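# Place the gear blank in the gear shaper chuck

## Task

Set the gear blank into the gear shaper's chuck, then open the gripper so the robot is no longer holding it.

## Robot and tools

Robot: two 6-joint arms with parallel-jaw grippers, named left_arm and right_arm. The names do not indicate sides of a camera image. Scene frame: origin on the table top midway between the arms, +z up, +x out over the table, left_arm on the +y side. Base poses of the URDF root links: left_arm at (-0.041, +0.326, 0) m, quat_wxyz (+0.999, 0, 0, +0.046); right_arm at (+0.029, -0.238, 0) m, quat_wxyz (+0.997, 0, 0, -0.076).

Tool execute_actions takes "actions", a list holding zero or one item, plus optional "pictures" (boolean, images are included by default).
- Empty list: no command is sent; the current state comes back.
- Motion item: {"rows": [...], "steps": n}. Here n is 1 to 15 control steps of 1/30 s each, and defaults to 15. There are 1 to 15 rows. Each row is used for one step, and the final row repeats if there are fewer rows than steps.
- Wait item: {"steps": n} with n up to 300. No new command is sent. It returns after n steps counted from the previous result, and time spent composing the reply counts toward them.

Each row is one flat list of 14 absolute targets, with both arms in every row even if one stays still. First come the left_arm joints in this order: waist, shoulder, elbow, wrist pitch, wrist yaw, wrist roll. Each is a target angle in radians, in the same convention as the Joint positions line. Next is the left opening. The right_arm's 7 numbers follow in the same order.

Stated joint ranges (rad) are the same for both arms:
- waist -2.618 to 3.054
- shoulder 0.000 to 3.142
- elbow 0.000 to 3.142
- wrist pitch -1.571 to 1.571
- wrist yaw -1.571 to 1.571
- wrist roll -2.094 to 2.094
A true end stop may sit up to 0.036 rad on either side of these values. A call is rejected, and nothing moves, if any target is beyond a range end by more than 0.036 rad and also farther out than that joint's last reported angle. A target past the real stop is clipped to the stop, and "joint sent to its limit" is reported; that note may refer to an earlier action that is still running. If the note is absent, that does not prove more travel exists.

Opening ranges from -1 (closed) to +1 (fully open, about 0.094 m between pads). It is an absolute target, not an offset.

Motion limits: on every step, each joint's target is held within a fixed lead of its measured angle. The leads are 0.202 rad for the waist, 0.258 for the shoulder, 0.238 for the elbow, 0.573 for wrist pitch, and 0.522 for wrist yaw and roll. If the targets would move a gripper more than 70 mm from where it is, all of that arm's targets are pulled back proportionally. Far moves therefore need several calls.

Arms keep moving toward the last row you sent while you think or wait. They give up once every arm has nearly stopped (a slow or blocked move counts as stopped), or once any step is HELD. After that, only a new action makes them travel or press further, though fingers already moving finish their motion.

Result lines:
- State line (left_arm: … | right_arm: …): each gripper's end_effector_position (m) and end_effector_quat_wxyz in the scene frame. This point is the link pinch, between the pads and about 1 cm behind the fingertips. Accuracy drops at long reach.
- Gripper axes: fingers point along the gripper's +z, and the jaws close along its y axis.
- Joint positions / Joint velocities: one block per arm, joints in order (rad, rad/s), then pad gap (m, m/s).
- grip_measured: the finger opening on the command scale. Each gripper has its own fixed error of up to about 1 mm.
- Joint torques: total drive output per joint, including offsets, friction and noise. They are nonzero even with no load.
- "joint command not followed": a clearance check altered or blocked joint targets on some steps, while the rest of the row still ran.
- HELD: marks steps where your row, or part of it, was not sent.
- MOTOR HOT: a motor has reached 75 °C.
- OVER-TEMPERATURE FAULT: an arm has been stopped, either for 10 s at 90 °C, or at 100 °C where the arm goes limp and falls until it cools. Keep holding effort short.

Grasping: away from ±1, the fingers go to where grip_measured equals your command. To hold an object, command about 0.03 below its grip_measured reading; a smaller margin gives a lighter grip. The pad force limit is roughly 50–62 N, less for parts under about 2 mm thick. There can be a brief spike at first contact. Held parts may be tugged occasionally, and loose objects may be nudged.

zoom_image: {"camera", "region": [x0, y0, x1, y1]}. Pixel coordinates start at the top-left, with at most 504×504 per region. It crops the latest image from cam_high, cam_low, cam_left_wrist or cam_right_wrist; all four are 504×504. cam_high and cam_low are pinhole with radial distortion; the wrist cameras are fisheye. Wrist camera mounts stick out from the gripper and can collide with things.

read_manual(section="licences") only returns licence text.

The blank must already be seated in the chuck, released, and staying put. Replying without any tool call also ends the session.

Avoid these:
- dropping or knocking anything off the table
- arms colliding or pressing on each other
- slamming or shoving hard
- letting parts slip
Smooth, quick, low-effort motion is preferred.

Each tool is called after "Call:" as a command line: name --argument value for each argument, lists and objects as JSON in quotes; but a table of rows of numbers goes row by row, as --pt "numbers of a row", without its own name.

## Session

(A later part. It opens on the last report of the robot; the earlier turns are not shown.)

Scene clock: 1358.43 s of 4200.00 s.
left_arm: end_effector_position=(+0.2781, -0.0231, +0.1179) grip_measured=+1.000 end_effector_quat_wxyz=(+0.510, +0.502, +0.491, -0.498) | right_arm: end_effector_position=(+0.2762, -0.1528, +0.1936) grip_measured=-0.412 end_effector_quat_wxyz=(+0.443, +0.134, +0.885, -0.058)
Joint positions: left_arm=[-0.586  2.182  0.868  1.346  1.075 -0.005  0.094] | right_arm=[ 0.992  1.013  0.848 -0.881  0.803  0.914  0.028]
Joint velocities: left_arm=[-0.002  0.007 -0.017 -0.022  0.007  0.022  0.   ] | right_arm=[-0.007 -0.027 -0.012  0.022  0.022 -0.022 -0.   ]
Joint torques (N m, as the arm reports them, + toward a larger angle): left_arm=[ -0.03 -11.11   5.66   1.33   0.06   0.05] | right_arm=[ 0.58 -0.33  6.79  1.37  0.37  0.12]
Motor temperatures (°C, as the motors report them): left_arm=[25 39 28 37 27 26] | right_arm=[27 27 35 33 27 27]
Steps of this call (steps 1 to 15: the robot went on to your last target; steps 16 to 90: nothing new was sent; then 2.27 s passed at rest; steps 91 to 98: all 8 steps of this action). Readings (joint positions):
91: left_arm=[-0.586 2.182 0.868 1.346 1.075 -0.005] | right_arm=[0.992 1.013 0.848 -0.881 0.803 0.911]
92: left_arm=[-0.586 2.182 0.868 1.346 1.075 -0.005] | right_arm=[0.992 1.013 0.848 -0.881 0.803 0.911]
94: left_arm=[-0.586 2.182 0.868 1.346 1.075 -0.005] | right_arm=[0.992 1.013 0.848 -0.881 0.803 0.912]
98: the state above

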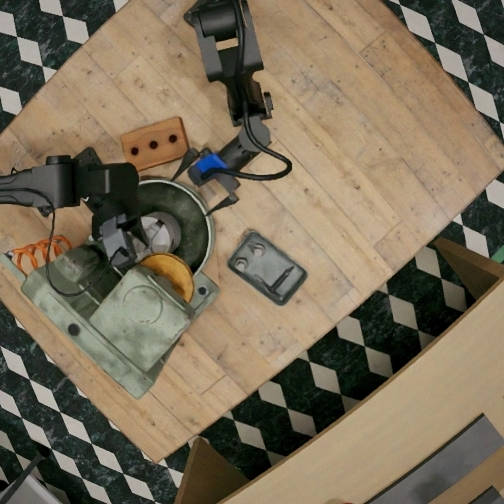

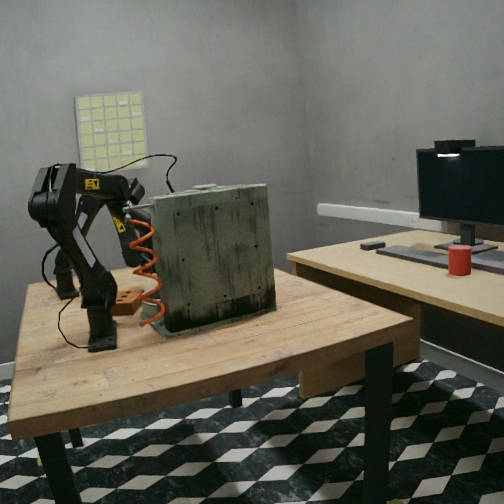

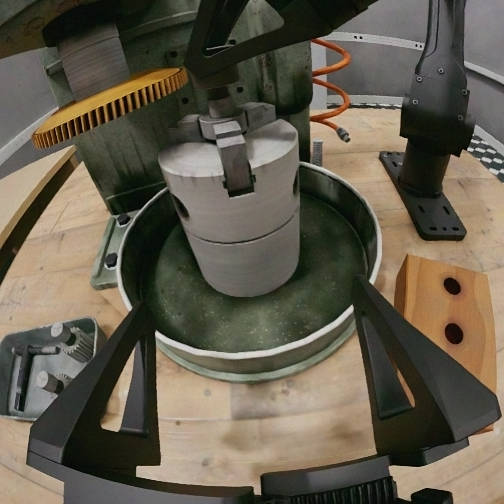

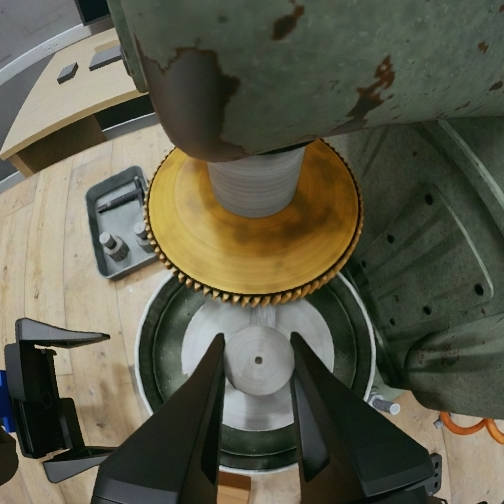

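Call:
execute_actions --actions '[{"rows": [[-0.586,2.182,0.868,1.35,1.08,0,1,1.000,1.035,0.860,-0.888,0.800,0.925,-0.455],[-0.586,2.182,0.868,1.35,1.08,0,1,1.000,1.036,0.860,-0.888,0.800,0.926,-0.455],[-0.586,2.182,0.868,1.35,1.08,0,1,1.000,1.036,0.860,-0.888,0.800,0.927,-0.455],[-0.586,2.182,0.868,1.35,1.08,0,1,1.000,1.036,0.860,-0.888,0.800,0.928,-0.455],[-0.586,2.182,0.868,1.35,1.08,0,1,1.000,1.036,0.860,-0.888,0.800,0.929,-0.455],[-0.586,2.182,0.868,1.35,1.08,0,1,1.000,1.036,0.860,-0.888,0.800,0.930,-0.455],[-0.586,2.182,0.868,1.35,1.08,0,1,1.000,1.036,0.860,-0.888,0.800,0.931,-0.455],[-0.586,2.182,0.868,1.35,1.08,0,1,1.000,1.036,0.860,-0.888,0.800,0.932,-0.455],[-0.586,2.182,0.868,1.35,1.08,0,1,1.000,1.036,0.860,-0.888,0.800,0.933,-0.455],[-0.586,2.182,0.868,1.35,1.08,0,1,1.000,1.036,0.860,-0.888,0.800,0.934,-0.455]], "steps": 12}]' --pictures true

Call:
zoom_image --camera "cam_left_wrist" --region '[200, 90, 245, 135]'

Scene clock: 1368.07 s of 4200.00 s.
left_arm: end_effector_position=(+0.2781, -0.0231, +0.1179) grip_measured=+1.000 end_effector_quat_wxyz=(+0.510, +0.502, +0.491, -0.498) | right_arm: end_effector_position=(+0.2761, -0.1528, +0.1936) grip_measured=-0.412 end_effector_quat_wxyz=(+0.443, +0.137, +0.884, -0.056)
Joint positions: left_arm=[-0.586  2.182  0.868  1.346  1.075 -0.005  0.094] | right_arm=[ 0.992  1.013  0.848 -0.882  0.803  0.921  0.028]
Joint velocities: left_arm=[ 0.017 -0.012  0.002 -0.037 -0.051  0.007  0.   ] | right_arm=[-0.007 -0.017 -0.002  0.022 -0.037  0.037 -0.   ]
Joint torques (N m, as the arm reports them, + toward a larger angle): left_arm=[  0.06 -11.07   5.62   1.31   0.03   0.04] | right_arm=[ 0.58 -0.12  6.79  1.38  0.36  0.14]
Motor temperatures (°C, as the motors report them): left_arm=[25 39 28 37 27 26] | right_arm=[27 27 35 33 27 27]
Steps of this call (steps 1 to 15: the robot went on to your last target; steps 16 to 90: nothing new was sent; then 6.23 s passed at rest; steps 91 to 102: all 12 steps of this action). Readings (joint positions):
91: left_arm=[-0.586 2.182 0.868 1.346 1.075 -0.005] | right_arm=[0.992 1.013 0.848 -0.881 0.803 0.914]
92: left_arm=[-0.586 2.182 0.868 1.346 1.075 -0.005] | right_arm=[0.992 1.013 0.848 -0.881 0.803 0.914]
94: left_arm=[-0.586 2.182 0.868 1.346 1.075 -0.005] | right_arm=[0.992 1.013 0.848 -0.881 0.803 0.915]
98: left_arm=[-0.586 2.182 0.868 1.346 1.075 -0.005] | right_arm=[0.992 1.013 0.848 -0.882 0.803 0.918]
102: the state above

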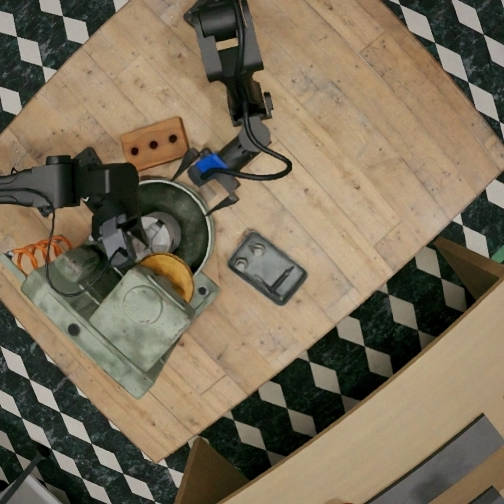

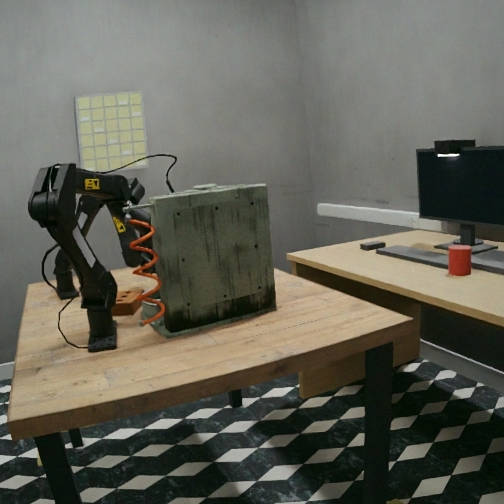

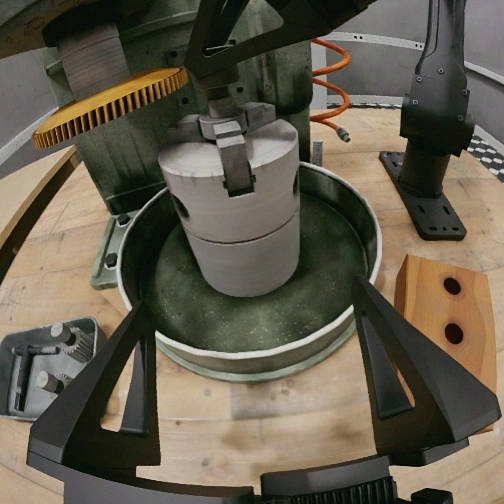

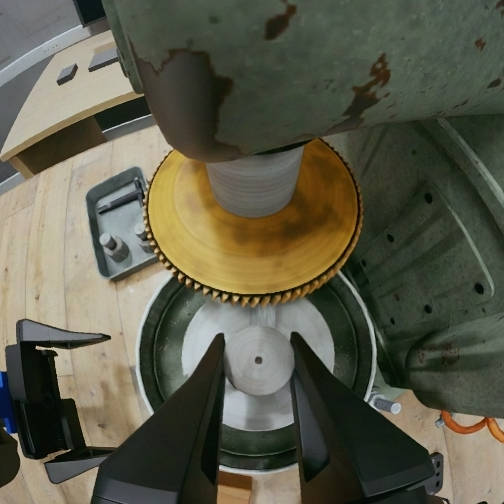

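Region (200, 90, 245, 135) of cam_left_wrist's 504x504 image, scaled by 11.200, with more detail than that image has.

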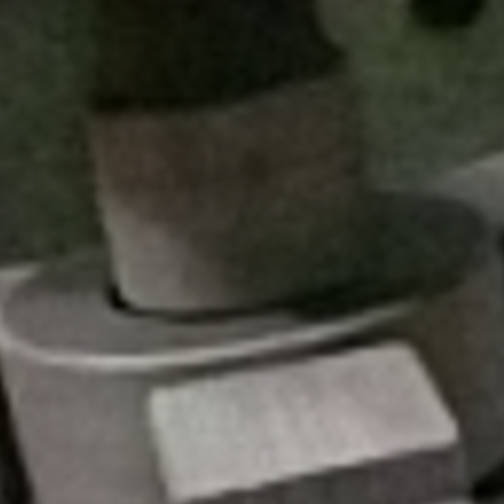

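Call:
execute_actions --actions '[{"rows": [[-0.586,2.182,0.868,1.35,1.08,0,1,1.000,1.038,0.860,-0.888,0.800,0.930,-0.455],[-0.586,2.182,0.868,1.35,1.08,0,1,1.000,1.040,0.860,-0.888,0.800,0.930,-0.455],[-0.586,2.182,0.868,1.35,1.08,0,1,1.000,1.042,0.860,-0.888,0.800,0.930,-0.455],[-0.586,2.182,0.868,1.35,1.08,0,1,1.000,1.044,0.860,-0.888,0.800,0.930,-0.455],[-0.586,2.182,0.868,1.35,1.08,0,1,1.000,1.044,0.860,-0.888,0.800,0.930,-0.455],[-0.586,2.182,0.868,1.35,1.08,0,1,1.000,1.044,0.860,-0.888,0.800,0.930,-0.455],[-0.586,2.182,0.868,1.35,1.08,0,1,1.000,1.038,0.860,-0.888,0.800,0.930,-0.455]], "steps": 9}]' --pictures false

Scene clock: 1375.40 s of 4200.00 s.
left_arm: end_effector_position=(+0.2781, -0.0231, +0.1179) grip_measured=+1.000 end_effector_quat_wxyz=(+0.510, +0.502, +0.491, -0.498) | right_arm: end_effector_position=(+0.2765, -0.1531, +0.1931) grip_measured=-0.412 end_effector_quat_wxyz=(+0.443, +0.137, +0.884, -0.059)
Joint positions: left_arm=[-0.586  2.182  0.868  1.346  1.075 -0.005  0.094] | right_arm=[ 0.992  1.018  0.848 -0.882  0.808  0.923  0.028]
Joint velocities: left_arm=[ 0.002 -0.007 -0.002 -0.007 -0.051 -0.022  0.   ] | right_arm=[ 0.042 -0.007 -0.002 -0.007 -0.007 -0.007  0.   ]
Joint torques (N m, as the arm reports them, + toward a larger angle): left_arm=[ -0.06 -11.08   5.65   1.32   0.03   0.06] | right_arm=[ 0.58 -0.42  6.79  1.36  0.32  0.09]
Motor temperatures (°C, as the motors report them): left_arm=[25 39 28 37 27 26] | right_arm=[27 27 35 33 27 27]
Steps of this call (steps 1 to 15: the robot went on to your last target; steps 16 to 90: nothing new was sent; then 4.03 s passed at rest; steps 91 to 99: all 9 steps of this action). Readings (joint positions):
91: left_arm=[-0.586 2.182 0.868 1.346 1.075 -0.005] | right_arm=[0.992 1.013 0.848 -0.882 0.803 0.922]
92: left_arm=[-0.586 2.182 0.868 1.346 1.075 -0.005] | right_arm=[0.992 1.014 0.848 -0.882 0.804 0.922]
94: left_arm=[-0.586 2.182 0.868 1.346 1.075 -0.005] | right_arm=[0.992 1.017 0.848 -0.882 0.807 0.923]
98: left_arm=[-0.586 2.182 0.868 1.346 1.075 -0.005] | right_arm=[0.992 1.018 0.848 -0.882 0.808 0.923]
99: the state above

Call:
execute_actions --actions '[]'

Call:
zoom_image --camera "cam_left_wrist" --region '[200, 90, 245, 135]'

Scene clock: 1378.33 s of 4200.00 s.
left_arm: end_effector_position=(+0.2781, -0.0231, +0.1179) grip_measured=+1.000 end_effector_quat_wxyz=(+0.510, +0.502, +0.491, -0.498) | right_arm: end_effector_position=(+0.2765, -0.1531, +0.1931) grip_measured=-0.412 end_effector_quat_wxyz=(+0.443, +0.138, +0.884, -0.059)
Joint positions: left_arm=[-0.586  2.182  0.868  1.346  1.075 -0.005  0.094] | right_arm=[ 0.992  1.018  0.848 -0.882  0.808  0.923  0.028]
Joint velocities: left_arm=[ 0.002 -0.007 -0.022 -0.022  0.051 -0.007  0.   ] | right_arm=[ 0.007 -0.002  0.002 -0.007 -0.007 -0.051  0.   ]
Joint torques (N m, as the arm reports them, + toward a larger angle): left_arm=[  0.01 -11.04   5.69   1.32   0.05   0.04] | right_arm=[ 0.58 -0.42  6.79  1.36  0.32  0.08]
Motor temperatures (°C, as the motors report them): left_arm=[25 39 28 37 27 26] | right_arm=[27 27 35 33 27 27]
Steps of this call (steps 1 to 15: the robot went on to your last target; steps 16 to 88: nothing new was sent). Readings (joint positions):
1: left_arm=[-0.586 2.182 0.868 1.346 1.075 -0.005] | right_arm=[0.992 1.018 0.848 -0.882 0.808 0.923]
2: left_arm=[-0.586 2.182 0.868 1.346 1.075 -0.005] | right_arm=[0.992 1.018 0.848 -0.882 0.808 0.923]
4: left_arm=[-0.586 2.182 0.868 1.346 1.075 -0.005] | right_arm=[0.992 1.018 0.848 -0.882 0.808 0.923]
8: left_arm=[-0.586 2.182 0.868 1.346 1.075 -0.005] | right_arm=[0.992 1.018 0.848 -0.882 0.808 0.923]
88: the state above
All arms were judged still, so your last target was given up. Only a new action makes them travel on or press farther. Fingers that are still opening or closing keep moving.

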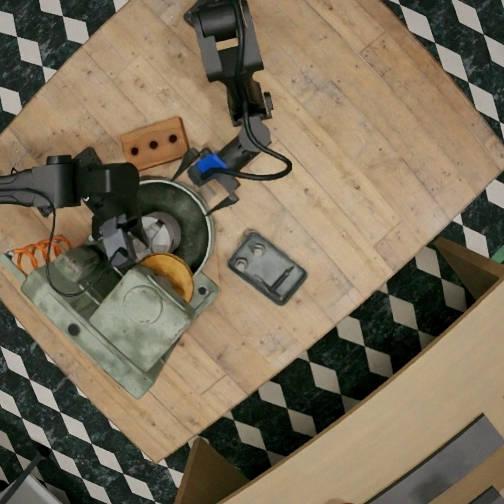

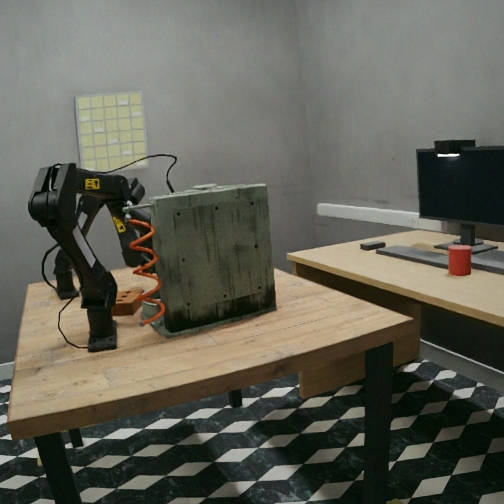

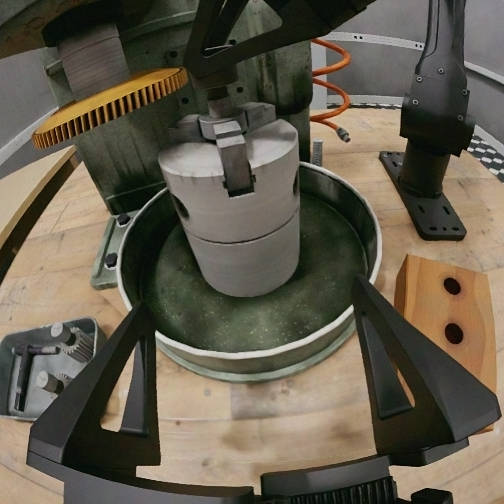

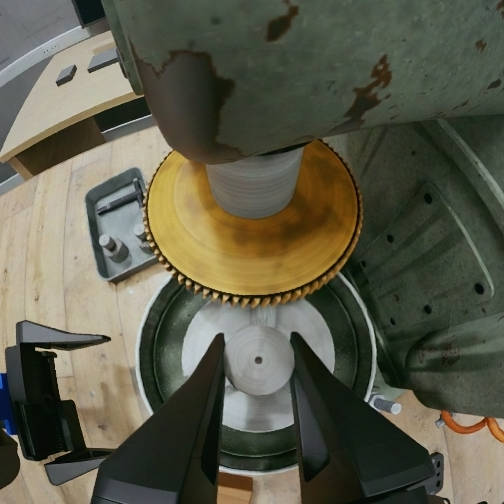

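Region (200, 90, 245, 135) of cam_left_wrist's 504x504 image, scaled by 11.200, with more detail than that image has.

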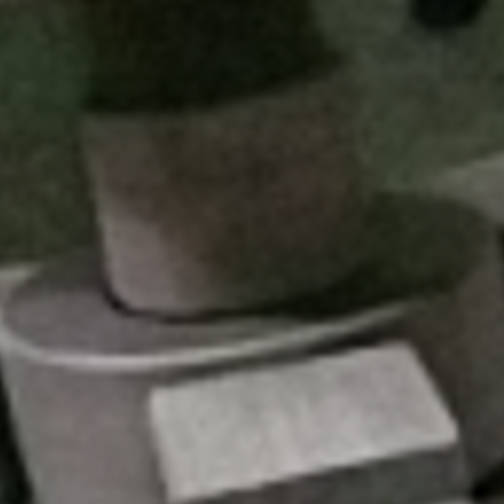

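Call:
execute_actions --actions '[{"rows": [[-0.586,2.182,0.868,1.35,1.08,0,1,1.000,1.040,0.860,-0.888,0.800,0.930,-0.455],[-0.586,2.182,0.868,1.35,1.08,0,1,1.000,1.042,0.860,-0.888,0.800,0.930,-0.455],[-0.586,2.182,0.868,1.35,1.08,0,1,1.000,1.044,0.860,-0.888,0.800,0.930,-0.455],[-0.586,2.182,0.868,1.35,1.08,0,1,1.000,1.046,0.860,-0.888,0.800,0.930,-0.455],[-0.586,2.182,0.868,1.35,1.08,0,1,1.000,1.048,0.860,-0.888,0.800,0.930,-0.455],[-0.586,2.182,0.868,1.35,1.08,0,1,1.000,1.048,0.860,-0.888,0.800,0.930,-0.455],[-0.586,2.182,0.868,1.35,1.08,0,1,1.000,1.042,0.860,-0.888,0.800,0.930,-0.455]], "steps": 9}]' --pictures true

Call:
zoom_image --camera "cam_left_wrist" --region '[200, 90, 245, 135]'

Scene clock: 1390.67 s of 4200.00 s.
left_arm: end_effector_position=(+0.2781, -0.0231, +0.1179) grip_measured=+1.000 end_effector_quat_wxyz=(+0.510, +0.502, +0.491, -0.498) | right_arm: end_effector_position=(+0.2765, -0.1531, +0.1931) grip_measured=-0.412 end_effector_quat_wxyz=(+0.443, +0.138, +0.884, -0.059)
Joint positions: left_arm=[-0.586  2.182  0.868  1.346  1.075 -0.005  0.094] | right_arm=[ 0.992  1.018  0.848 -0.882  0.808  0.923  0.028]
Joint velocities: left_arm=[ 0.002 -0.002  0.002 -0.022 -0.037  0.022  0.   ] | right_arm=[-0.017 -0.007 -0.012  0.081  0.051  0.022 -0.   ]
Joint torques (N m, as the arm reports them, + toward a larger angle): left_arm=[  0.04 -11.12   5.68   1.31   0.05   0.05] | right_arm=[ 0.58 -0.01  6.78  1.36  0.32  0.08]
Motor temperatures (°C, as the motors report them): left_arm=[25 39 28 37 27 26] | right_arm=[27 27 35 33 27 27]
Steps of this call (steps 1 to 90: nothing new was sent; then 9.03 s passed at rest; steps 91 to 99: all 9 steps of this action). Readings (joint positions):
91: left_arm=[-0.586 2.182 0.868 1.346 1.075 -0.005] | right_arm=[0.992 1.018 0.848 -0.882 0.808 0.923]
92: left_arm=[-0.586 2.182 0.868 1.346 1.075 -0.005] | right_arm=[0.992 1.018 0.848 -0.882 0.808 0.923]
94: left_arm=[-0.586 2.182 0.868 1.346 1.075 -0.005] | right_arm=[0.992 1.018 0.848 -0.882 0.808 0.923]
98: left_arm=[-0.586 2.182 0.868 1.346 1.075 -0.005] | right_arm=[0.992 1.018 0.848 -0.882 0.808 0.923]
99: the state above

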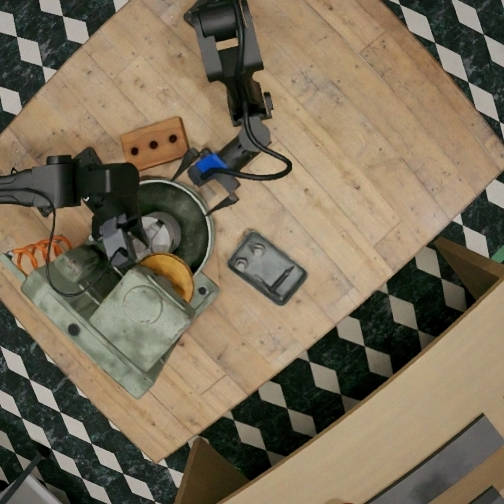

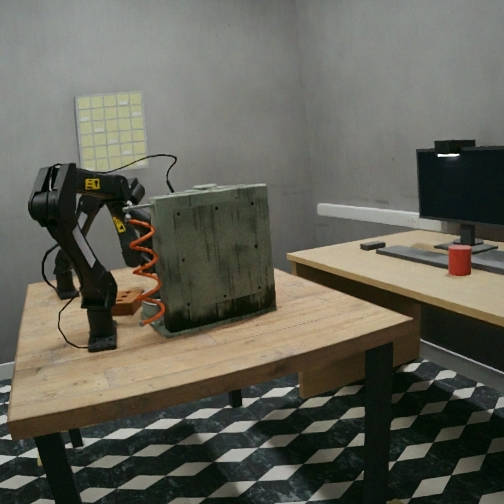

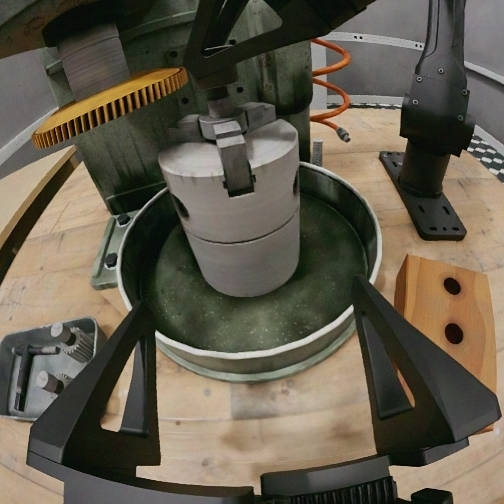

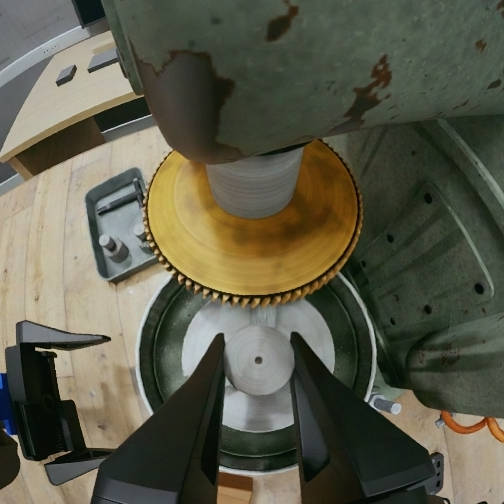

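Region (200, 90, 245, 135) of cam_left_wrist's 504x504 image, scaled by 11.200, with more detail than that image has.

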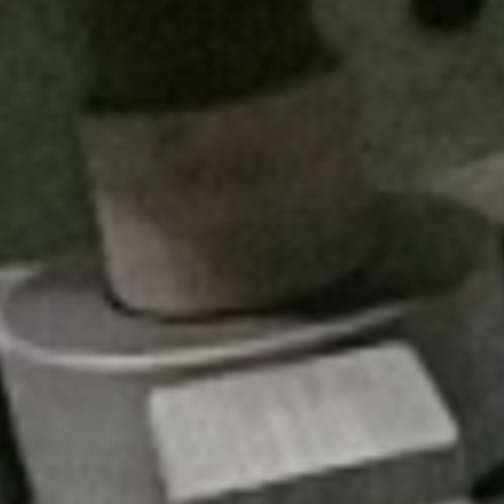

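Call:
execute_actions --actions '[{"rows": [[-0.586,2.182,0.868,1.35,1.08,0,1,0.995,1.020,0.860,-0.884,0.815,0.930,-0.455],[-0.586,2.182,0.868,1.35,1.08,0,1,0.992,1.005,0.860,-0.883,0.825,0.930,-0.455],[-0.586,2.182,0.868,1.35,1.08,0,1,0.992,0.995,0.860,-0.883,0.825,0.930,-0.455],[-0.586,2.182,0.868,1.35,1.08,0,1,0.992,0.988,0.860,-0.883,0.825,0.930,-0.455],[-0.586,2.182,0.868,1.35,1.08,0,1,0.992,0.984,0.860,-0.883,0.825,0.930,-0.455],[-0.586,2.182,0.868,1.35,1.08,0,1,0.992,0.981,0.860,-0.883,0.824,0.935,-0.455],[-0.586,2.182,0.868,1.35,1.08,0,1,0.992,0.979,0.860,-0.883,0.823,0.940,-0.455],[-0.586,2.182,0.868,1.35,1.08,0,1,0.992,0.977,0.860,-0.884,0.822,0.950,-0.455],[-0.586,2.182,0.868,1.35,1.08,0,1,0.985,0.976,0.860,-0.885,0.821,0.960,-0.455],[-0.586,2.182,0.868,1.35,1.08,0,1,0.982,0.976,0.860,-0.886,0.821,0.970,-0.455],[-0.586,2.182,0.868,1.35,1.08,0,1,0.974,0.976,0.860,-0.886,0.821,0.980,-0.455],[-0.586,2.182,0.868,1.35,1.08,0,1,0.9805,0.976,0.860,-0.886,0.821,0.985,-0.455]], "steps": 15}]' --pictures false

Call:
execute_actions --actions '[{"steps": 10}]' --pictures true

Call:
zoom_image --camera "cam_left_wrist" --region '[200, 90, 245, 135]'

Scene clock: 1452.30 s of 4200.00 s.
left_arm: end_effector_position=(+0.2781, -0.0231, +0.1179) grip_measured=+1.000 end_effector_quat_wxyz=(+0.510, +0.502, +0.491, -0.498) | right_arm: end_effector_position=(+0.2753, -0.1542, +0.1947) grip_measured=-0.412 end_effector_quat_wxyz=(+0.444, +0.159, +0.881, -0.044)
Joint positions: left_arm=[-0.586  2.182  0.868  1.346  1.075 -0.005  0.094] | right_arm=[ 0.989  1.004  0.848 -0.885  0.799  0.965  0.028]
Joint velocities: left_arm=[ 0.002 -0.002  0.007  0.037 -0.037 -0.022  0.   ] | right_arm=[-0.012 -0.012  0.027 -0.007  0.037  0.051 -0.001]
Joint torques (N m, as the arm reports them, + toward a larger angle): left_arm=[ -0.02 -11.19   5.58   1.33   0.04   0.05] | right_arm=[-0.67 -5.24  6.78  1.44  0.69  0.09]
Motor temperatures (°C, as the motors report them): left_arm=[25 39 28 37 27 26] | right_arm=[27 27 35 33 27 27]
Steps of this call (steps 1 to 15: the robot went on to your last target; steps 16 to 90: nothing new was sent; then 58.13 s passed at rest; steps 91 to 105: all 15 steps of this action). Readings (joint positions):
91: left_arm=[-0.586 2.182 0.868 1.346 1.075 -0.005] | right_arm=[0.992 1.018 0.848 -0.881 0.808 0.923]
92: left_arm=[-0.586 2.182 0.868 1.346 1.075 -0.005] | right_arm=[0.992 1.018 0.848 -0.881 0.809 0.924]
94: left_arm=[-0.586 2.182 0.868 1.346 1.075 -0.005] | right_arm=[0.992 1.017 0.848 -0.880 0.809 0.924]
98: left_arm=[-0.586 2.182 0.868 1.346 1.075 -0.005] | right_arm=[0.992 1.009 0.848 -0.882 0.805 0.929]
105: the state above

Scene clock: 1452.63 s of 4200.00 s.
left_arm: end_effector_position=(+0.2781, -0.0231, +0.1179) grip_measured=+1.000 end_effector_quat_wxyz=(+0.510, +0.502, +0.491, -0.498) | right_arm: end_effector_position=(+0.2752, -0.1541, +0.1945) grip_measured=-0.412 end_effector_quat_wxyz=(+0.444, +0.164, +0.880, -0.041)
Joint positions: left_arm=[-0.586  2.182  0.868  1.346  1.075 -0.005  0.094] | right_arm=[ 0.989  1.004  0.848 -0.886  0.798  0.978  0.028]
Joint velocities: left_arm=[-0.007 -0.002  0.017  0.022  0.022 -0.007  0.   ] | right_arm=[-0.022  0.002  0.007  0.022 -0.022  0.022  0.   ]
Joint torques (N m, as the arm reports them, + toward a larger angle): left_arm=[ -0.01 -11.06   5.66   1.31   0.04   0.03] | right_arm=[-0.67 -5.25  6.79  1.43  0.66  0.09]
Motor temperatures (°C, as the motors report them): left_arm=[25 39 28 37 27 26] | right_arm=[27 27 35 33 27 27]
Steps of this call (steps 1 to 10: the robot went on to your last target). Readings (joint positions):
1: left_arm=[-0.586 2.182 0.868 1.346 1.075 -0.005] | right_arm=[0.989 1.004 0.848 -0.886 0.799 0.968]
2: left_arm=[-0.586 2.182 0.868 1.346 1.075 -0.005] | right_arm=[0.989 1.004 0.848 -0.886 0.798 0.970]
4: left_arm=[-0.586 2.182 0.868 1.346 1.075 -0.005] | right_arm=[0.989 1.004 0.848 -0.886 0.798 0.973]
8: left_arm=[-0.586 2.182 0.868 1.346 1.075 -0.005] | right_arm=[0.989 1.004 0.848 -0.886 0.798 0.977]
10: the state above

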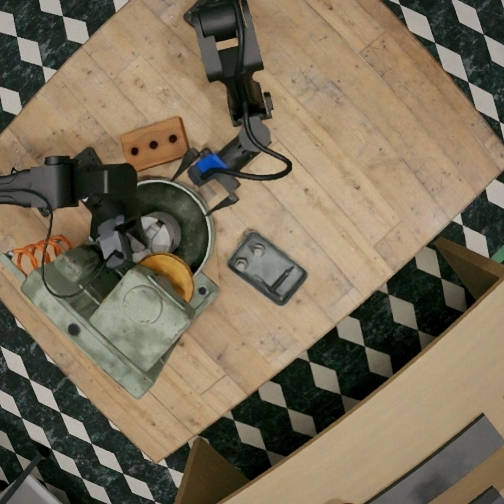

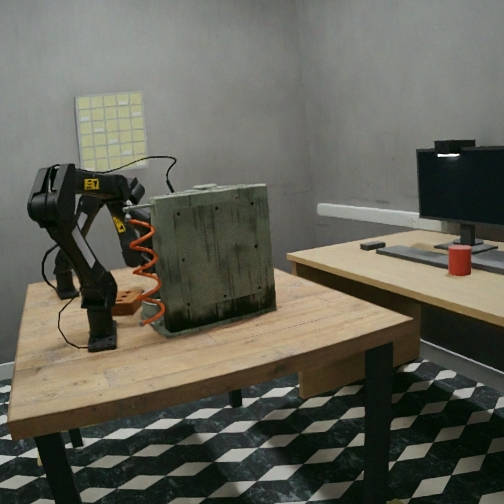

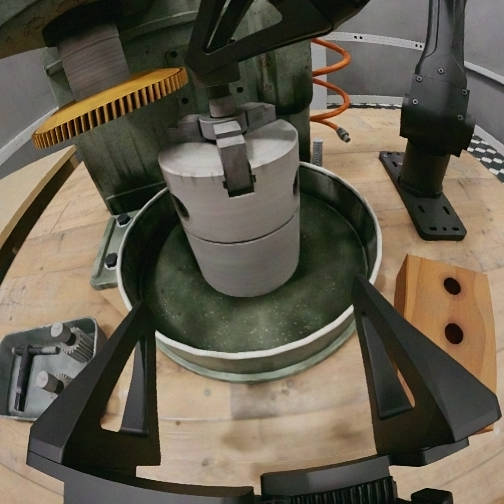

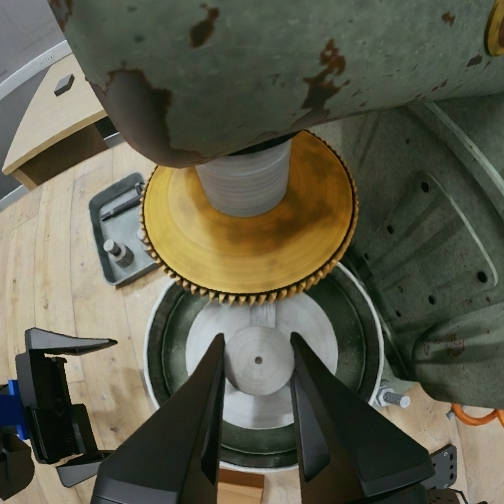

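Region (200, 90, 245, 135) of cam_left_wrist's 504x504 image, scaled by 11.200, with more detail than that image has.

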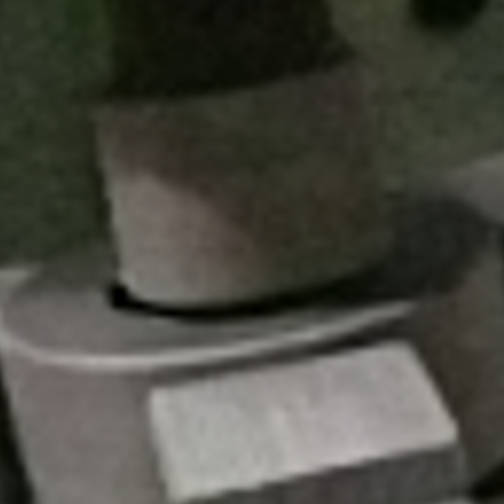

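Call:
execute_actions --actions '[{"rows": [[-0.586,2.182,0.868,1.35,1.08,0,1,0.9805,0.976,0.860,-0.884,0.821,0.990,-0.455],[-0.586,2.182,0.868,1.35,1.08,0,1,0.9805,0.976,0.860,-0.884,0.821,0.995,-0.455],[-0.586,2.182,0.868,1.35,1.08,0,1,0.9805,0.976,0.860,-0.884,0.821,1.000,-0.455],[-0.586,2.182,0.868,1.35,1.08,0,1,0.9805,0.976,0.860,-0.884,0.821,1.005,-0.455],[-0.586,2.182,0.868,1.35,1.08,0,1,0.978,0.976,0.860,-0.884,0.821,1.005,-0.455],[-0.586,2.182,0.868,1.35,1.08,0,1,0.978,0.976,0.860,-0.884,0.821,1.005,-0.455],[-0.586,2.182,0.868,1.35,1.08,0,1,0.972,0.976,0.860,-0.884,0.821,1.005,-0.455],[-0.586,2.182,0.868,1.35,1.08,0,1,0.976,0.976,0.860,-0.884,0.821,1.005,-0.455]], "steps": 15}]' --pictures false

Call:
execute_actions --actions '[{"steps": 8}]' --pictures true

Call:
zoom_image --camera "cam_left_wrist" --region '[200, 90, 245, 135]'

Scene clock: 1476.30 s of 4200.00 s.
left_arm: end_effector_position=(+0.2781, -0.0231, +0.1179) grip_measured=+1.000 end_effector_quat_wxyz=(+0.510, +0.502, +0.491, -0.498) | right_arm: end_effector_position=(+0.2754, -0.1549, +0.1943) grip_measured=-0.412 end_effector_quat_wxyz=(+0.444, +0.174, +0.878, -0.037)
Joint positions: left_arm=[-0.586  2.182  0.868  1.346  1.075 -0.005  0.094] | right_arm=[ 0.985  1.004  0.848 -0.886  0.796  0.998  0.028]
Joint velocities: left_arm=[ 0.002 -0.007 -0.012  0.037  0.037 -0.037  0.   ] | right_arm=[-0.002  0.002 -0.007 -0.081 -0.022 -0.066  0.   ]
Joint torques (N m, as the arm reports them, + toward a larger angle): left_arm=[ -0.01 -11.03   5.64   1.3    0.04   0.06] | right_arm=[-0.73 -5.22  6.78  1.45  0.67  0.09]
Motor temperatures (°C, as the motors report them): left_arm=[25 39 28 37 27 26] | right_arm=[27 27 35 34 27 27]
Steps of this call (steps 1 to 30: the robot went on to your last target; steps 31 to 90: nothing new was sent; then 20.17 s passed at rest; steps 91 to 105: all 15 steps of this action). Readings (joint positions):
91: left_arm=[-0.586 2.182 0.868 1.346 1.075 -0.005] | right_arm=[0.989 1.004 0.848 -0.886 0.797 0.980]
92: left_arm=[-0.586 2.182 0.868 1.346 1.075 -0.005] | right_arm=[0.989 1.004 0.848 -0.886 0.797 0.981]
94: left_arm=[-0.586 2.182 0.868 1.346 1.075 -0.005] | right_arm=[0.989 1.004 0.848 -0.886 0.797 0.986]
98: left_arm=[-0.586 2.182 0.868 1.346 1.075 -0.005] | right_arm=[0.986 1.004 0.848 -0.886 0.796 0.994]
105: the state above

Scene clock: 1476.57 s of 4200.00 s.
left_arm: end_effector_position=(+0.2781, -0.0231, +0.1179) grip_measured=+1.000 end_effector_quat_wxyz=(+0.510, +0.502, +0.491, -0.498) | right_arm: end_effector_position=(+0.2754, -0.1549, +0.1943) grip_measured=-0.412 end_effector_quat_wxyz=(+0.444, +0.175, +0.878, -0.037)
Joint positions: left_arm=[-0.586  2.182  0.868  1.346  1.075 -0.005  0.094] | right_arm=[ 0.985  1.004  0.848 -0.886  0.796  0.999  0.028]
Joint velocities: left_arm=[-0.007  0.017 -0.022  0.022 -0.081 -0.007  0.   ] | right_arm=[-0.017  0.007  0.002 -0.051  0.022 -0.007  0.001]
Joint torques (N m, as the arm reports them, + toward a larger angle): left_arm=[  0.07 -11.15   5.69   1.33   0.02   0.05] | right_arm=[-0.72 -5.22  6.79  1.45  0.67  0.05]
Motor temperatures (°C, as the motors report them): left_arm=[25 39 28 37 27 26] | right_arm=[27 27 35 34 27 27]
Steps of this call (steps 1 to 8: the robot went on to your last target). Readings (joint positions):
1: left_arm=[-0.586 2.182 0.868 1.346 1.075 -0.005] | right_arm=[0.985 1.004 0.848 -0.886 0.796 0.998]
2: left_arm=[-0.586 2.182 0.868 1.346 1.075 -0.005] | right_arm=[0.985 1.004 0.848 -0.886 0.796 0.998]
4: left_arm=[-0.586 2.182 0.868 1.346 1.075 -0.005] | right_arm=[0.985 1.004 0.848 -0.886 0.796 0.999]
8: the state above

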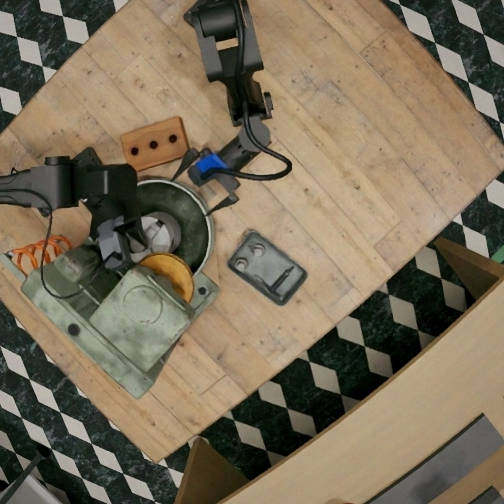

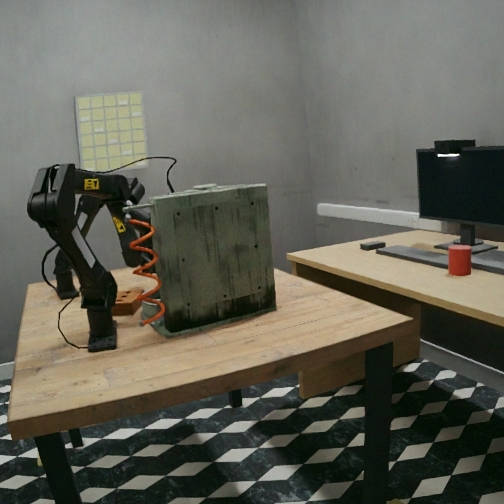

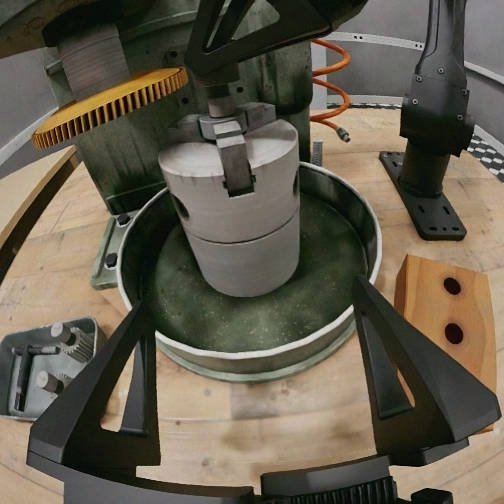

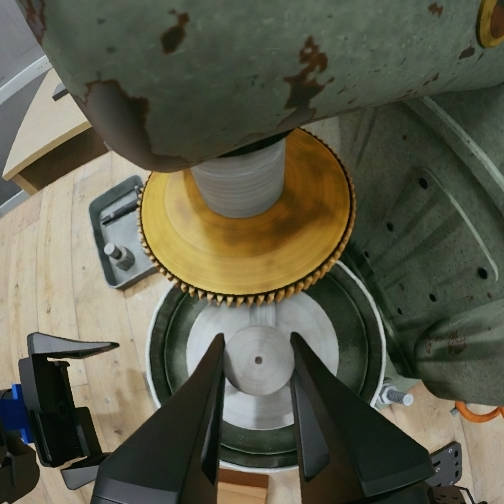

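Region (200, 90, 245, 135) of cam_left_wrist's 504x504 image, scaled by 11.200, with more detail than that image has.

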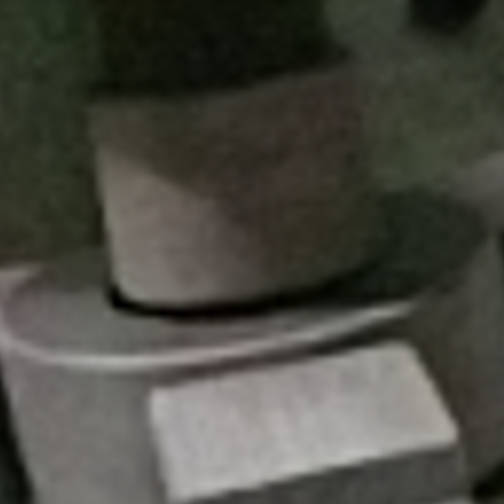

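Call:
execute_actions --actions '[{"rows": [[-0.586,2.182,0.868,1.35,1.08,0,1,0.975,0.976,0.860,-0.884,0.825,1.005,-0.455],[-0.586,2.182,0.868,1.35,1.08,0,1,0.974,0.976,0.860,-0.884,0.825,1.005,-0.455],[-0.586,2.182,0.868,1.35,1.08,0,1,0.968,0.976,0.860,-0.884,0.825,1.005,-0.455],[-0.586,2.182,0.868,1.35,1.08,0,1,0.9735,0.976,0.860,-0.884,0.825,1.005,-0.455]], "steps": 14}]' --pictures false

Scene clock: 1486.17 s of 4200.00 s.
left_arm: end_effector_position=(+0.2781, -0.0231, +0.1179) grip_measured=+1.000 end_effector_quat_wxyz=(+0.510, +0.502, +0.491, -0.498) | right_arm: end_effector_position=(+0.2757, -0.1556, +0.1943) grip_measured=-0.412 end_effector_quat_wxyz=(+0.444, +0.176, +0.878, -0.037)
Joint positions: left_arm=[-0.586  2.182  0.868  1.346  1.075 -0.005  0.094] | right_arm=[ 0.982  1.004  0.848 -0.886  0.796  0.999  0.028]
Joint velocities: left_arm=[-0.017 -0.022 -0.002  0.11  -0.022 -0.051  0.   ] | right_arm=[-0.027 -0.012 -0.002 -0.037 -0.051 -0.037 -0.   ]
Joint torques (N m, as the arm reports them, + toward a larger angle): left_arm=[ -0.08 -11.12   5.64   1.32   0.05   0.06] | right_arm=[-0.68 -5.22  6.79  1.45  0.72  0.07]
Motor temperatures (°C, as the motors report them): left_arm=[25 39 28 37 27 26] | right_arm=[27 27 35 34 27 27]
Steps of this call (steps 1 to 15: the robot went on to your last target; steps 16 to 90: nothing new was sent; then 6.13 s passed at rest; steps 91 to 104: all 14 steps of this action). Readings (joint positions):
91: left_arm=[-0.586 2.182 0.868 1.346 1.075 -0.005] | right_arm=[0.985 1.004 0.848 -0.886 0.796 0.999]
92: left_arm=[-0.586 2.182 0.868 1.346 1.075 -0.005] | right_arm=[0.985 1.004 0.848 -0.886 0.796 0.999]
94: left_arm=[-0.586 2.182 0.868 1.346 1.075 -0.005] | right_arm=[0.982 1.004 0.848 -0.886 0.796 0.999]
98: left_arm=[-0.586 2.182 0.868 1.346 1.075 -0.005] | right_arm=[0.982 1.004 0.848 -0.886 0.796 0.999]
104: the state above

Call:
execute_actions --actions '[{"rows": [[-0.586,2.182,0.868,1.35,1.08,0,1,0.980,0.990,0.860,-0.886,0.821,1.003,-0.455],[-0.586,2.182,0.868,1.35,1.08,0,1,0.980,1.000,0.860,-0.886,0.821,1.003,-0.455],[-0.586,2.182,0.868,1.35,1.08,0,1,0.980,1.008,0.860,-0.886,0.821,1.003,-0.455],[-0.586,2.182,0.868,1.35,1.08,0,1,0.980,1.014,0.860,-0.886,0.821,1.003,-0.455],[-0.586,2.182,0.868,1.35,1.08,0,1,0.980,1.018,0.860,-0.886,0.821,1.003,-0.455],[-0.586,2.182,0.868,1.35,1.08,0,1,0.980,1.021,0.860,-0.886,0.821,1.003,-0.455],[-0.586,2.182,0.868,1.35,1.08,0,1,0.980,1.023,0.860,-0.886,0.821,1.003,-0.455],[-0.586,2.182,0.868,1.35,1.08,0,1,0.980,1.025,0.860,-0.886,0.821,1.003,-0.455],[-0.586,2.182,0.868,1.35,1.08,0,1,0.980,1.019,0.860,-0.886,0.821,1.003,-0.455]], "steps": 14}]' --pictures true

Call:
zoom_image --camera "cam_left_wrist" --region '[200, 90, 245, 135]'

Scene clock: 1495.70 s of 4200.00 s.
left_arm: end_effector_position=(+0.2781, -0.0231, +0.1179) grip_measured=+1.000 end_effector_quat_wxyz=(+0.510, +0.502, +0.491, -0.498) | right_arm: end_effector_position=(+0.2761, -0.1555, +0.1935) grip_measured=-0.412 end_effector_quat_wxyz=(+0.443, +0.175, +0.878, -0.040)
Joint positions: left_arm=[-0.586  2.182  0.868  1.346  1.075 -0.005  0.094] | right_arm=[ 0.982  1.009  0.848 -0.886  0.798  0.999  0.028]
Joint velocities: left_arm=[ 0.012 -0.012 -0.022 -0.022 -0.051  0.007  0.   ] | right_arm=[-0.002 -0.002  0.017 -0.11  -0.022 -0.022  0.001]
Joint torques (N m, as the arm reports them, + toward a larger angle): left_arm=[  0.03 -11.1    5.58   1.32   0.06   0.04] | right_arm=[-0.19 -1.4   6.78  1.43  0.64  0.05]
Motor temperatures (°C, as the motors report them): left_arm=[25 39 28 37 27 26] | right_arm=[27 27 35 34 27 27]
Steps of this call (steps 1 to 15: the robot went on to your last target; steps 16 to 90: nothing new was sent; then 6.07 s passed at rest; steps 91 to 104: all 14 steps of this action). Readings (joint positions):
91: left_arm=[-0.586 2.182 0.868 1.346 1.075 -0.005] | right_arm=[0.982 1.004 0.848 -0.886 0.796 0.999]
92: left_arm=[-0.586 2.182 0.868 1.346 1.075 -0.005] | right_arm=[0.982 1.004 0.848 -0.886 0.796 0.999]
94: left_arm=[-0.586 2.182 0.868 1.346 1.075 -0.005] | right_arm=[0.982 1.004 0.848 -0.886 0.796 0.999]
98: left_arm=[-0.586 2.182 0.868 1.346 1.075 -0.005] | right_arm=[0.982 1.007 0.848 -0.886 0.797 0.999]
104: the state above

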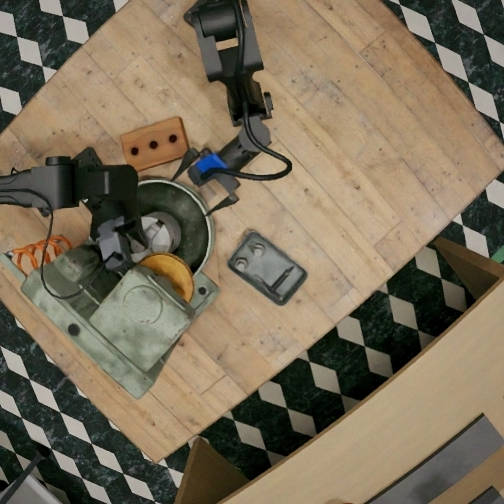

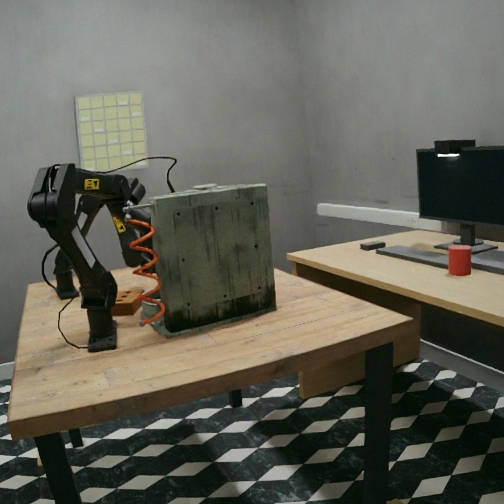

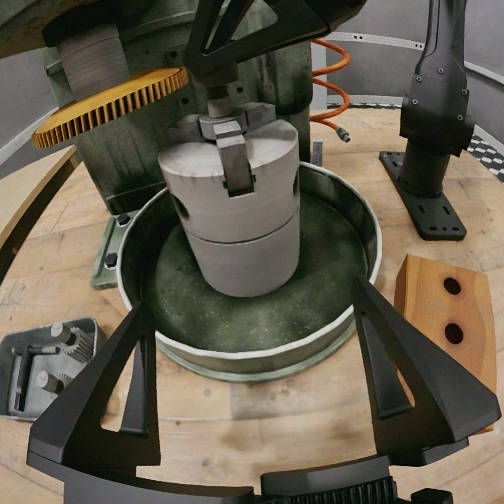

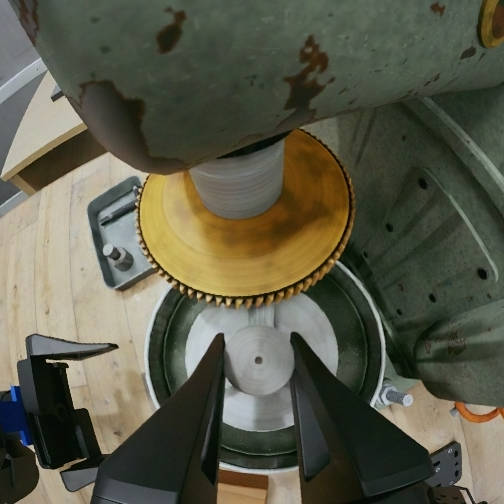

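Region (200, 90, 245, 135) of cam_left_wrist's 504x504 image, scaled by 11.200, with more detail than that image has.

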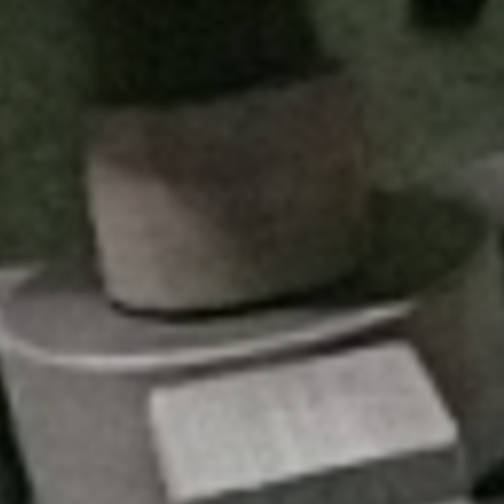

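Call:
execute_actions --actions '[{"rows": [[-0.586,2.182,0.868,1.35,1.08,0,1,0.980,1.022,0.860,-0.888,0.816,0.997,-0.455],[-0.586,2.182,0.868,1.35,1.08,0,1,0.980,1.024,0.860,-0.890,0.813,0.993,-0.455],[-0.586,2.182,0.868,1.35,1.08,0,1,0.980,1.026,0.860,-0.892,0.810,0.990,-0.455],[-0.586,2.182,0.868,1.35,1.08,0,1,0.980,1.027,0.860,-0.894,0.810,0.988,-0.455],[-0.586,2.182,0.868,1.35,1.08,0,1,0.980,1.028,0.860,-0.894,0.810,0.986,-0.455],[-0.586,2.182,0.868,1.35,1.08,0,1,0.980,1.028,0.860,-0.894,0.810,0.984,-0.455],[-0.586,2.182,0.868,1.35,1.08,0,1,0.980,1.028,0.860,-0.894,0.810,0.982,-0.455],[-0.586,2.182,0.868,1.35,1.08,0,1,0.980,1.028,0.860,-0.894,0.810,0.980,-0.455],[-0.586,2.182,0.868,1.35,1.08,0,1,0.980,1.028,0.860,-0.894,0.810,0.978,-0.455],[-0.586,2.182,0.868,1.35,1.08,0,1,0.980,1.028,0.860,-0.894,0.810,0.976,-0.455]], "steps": 14}]' --pictures true

Call:
zoom_image --camera "cam_left_wrist" --region '[200, 90, 245, 135]'

Scene clock: 1506.70 s of 4200.00 s.
left_arm: end_effector_position=(+0.2781, -0.0231, +0.1179) grip_measured=+1.000 end_effector_quat_wxyz=(+0.510, +0.502, +0.491, -0.498) | right_arm: end_effector_position=(+0.2761, -0.1555, +0.1935) grip_measured=-0.412 end_effector_quat_wxyz=(+0.443, +0.170, +0.879, -0.042)
Joint positions: left_arm=[-0.586  2.182  0.868  1.346  1.075 -0.005  0.094] | right_arm=[ 0.982  1.009  0.848 -0.886  0.798  0.987  0.028]
Joint velocities: left_arm=[ 0.007 -0.012  0.002 -0.066  0.022  0.095  0.   ] | right_arm=[-0.017 -0.007 -0.007 -0.037 -0.081 -0.051 -0.   ]
Joint torques (N m, as the arm reports them, + toward a larger angle): left_arm=[  0.01 -11.08   5.7    1.3    0.04   0.07] | right_arm=[-0.19 -0.46  6.78  1.35  0.53 -0.09]
Motor temperatures (°C, as the motors report them): left_arm=[25 40 28 37 27 26] | right_arm=[27 27 35 34 27 27]
Steps of this call (steps 1 to 15: the robot went on to your last target; steps 16 to 90: nothing new was sent; then 7.53 s passed at rest; steps 91 to 104: all 14 steps of this action). Readings (joint positions):
91: left_arm=[-0.586 2.182 0.868 1.346 1.075 -0.005] | right_arm=[0.982 1.009 0.848 -0.886 0.798 0.999]
92: left_arm=[-0.586 2.182 0.868 1.346 1.075 -0.005] | right_arm=[0.982 1.009 0.848 -0.886 0.798 0.999]
94: left_arm=[-0.586 2.182 0.868 1.346 1.075 -0.005] | right_arm=[0.982 1.009 0.848 -0.886 0.798 0.999]
98: left_arm=[-0.586 2.182 0.868 1.346 1.075 -0.005] | right_arm=[0.982 1.009 0.848 -0.886 0.798 0.994]
104: the state above

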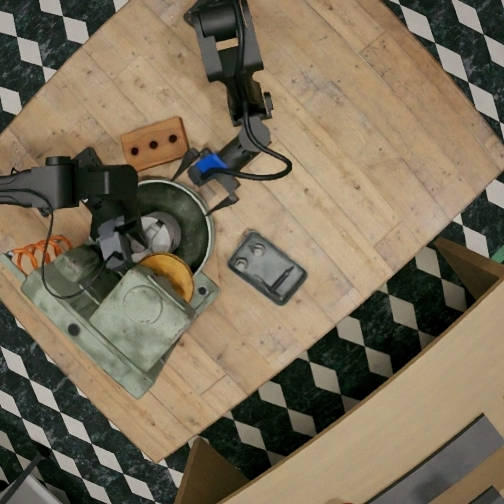

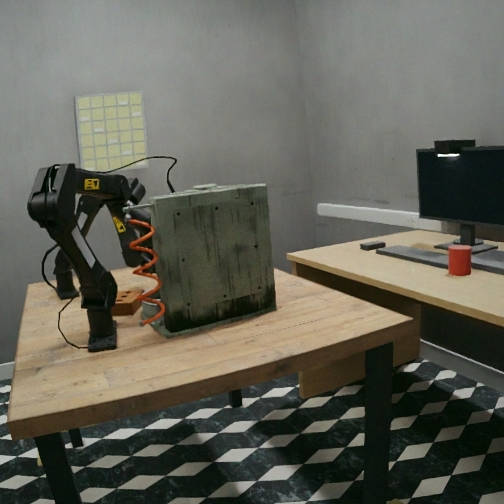

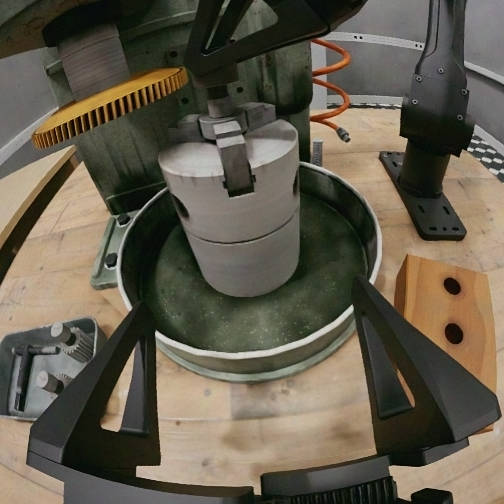

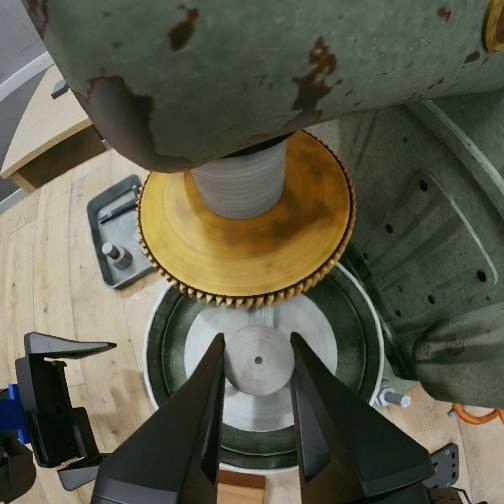

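Region (200, 90, 245, 135) of cam_left_wrist's 504x504 image, scaled by 11.200, with more detail than that image has.

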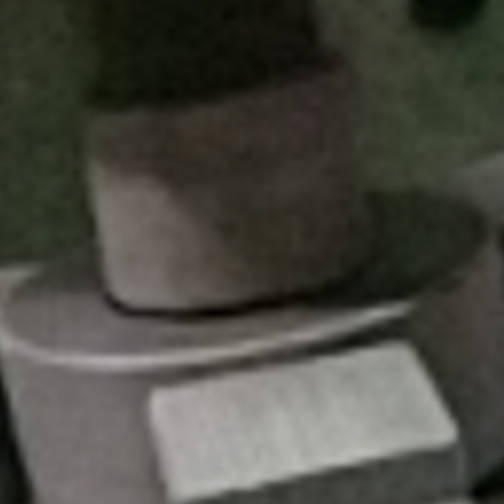

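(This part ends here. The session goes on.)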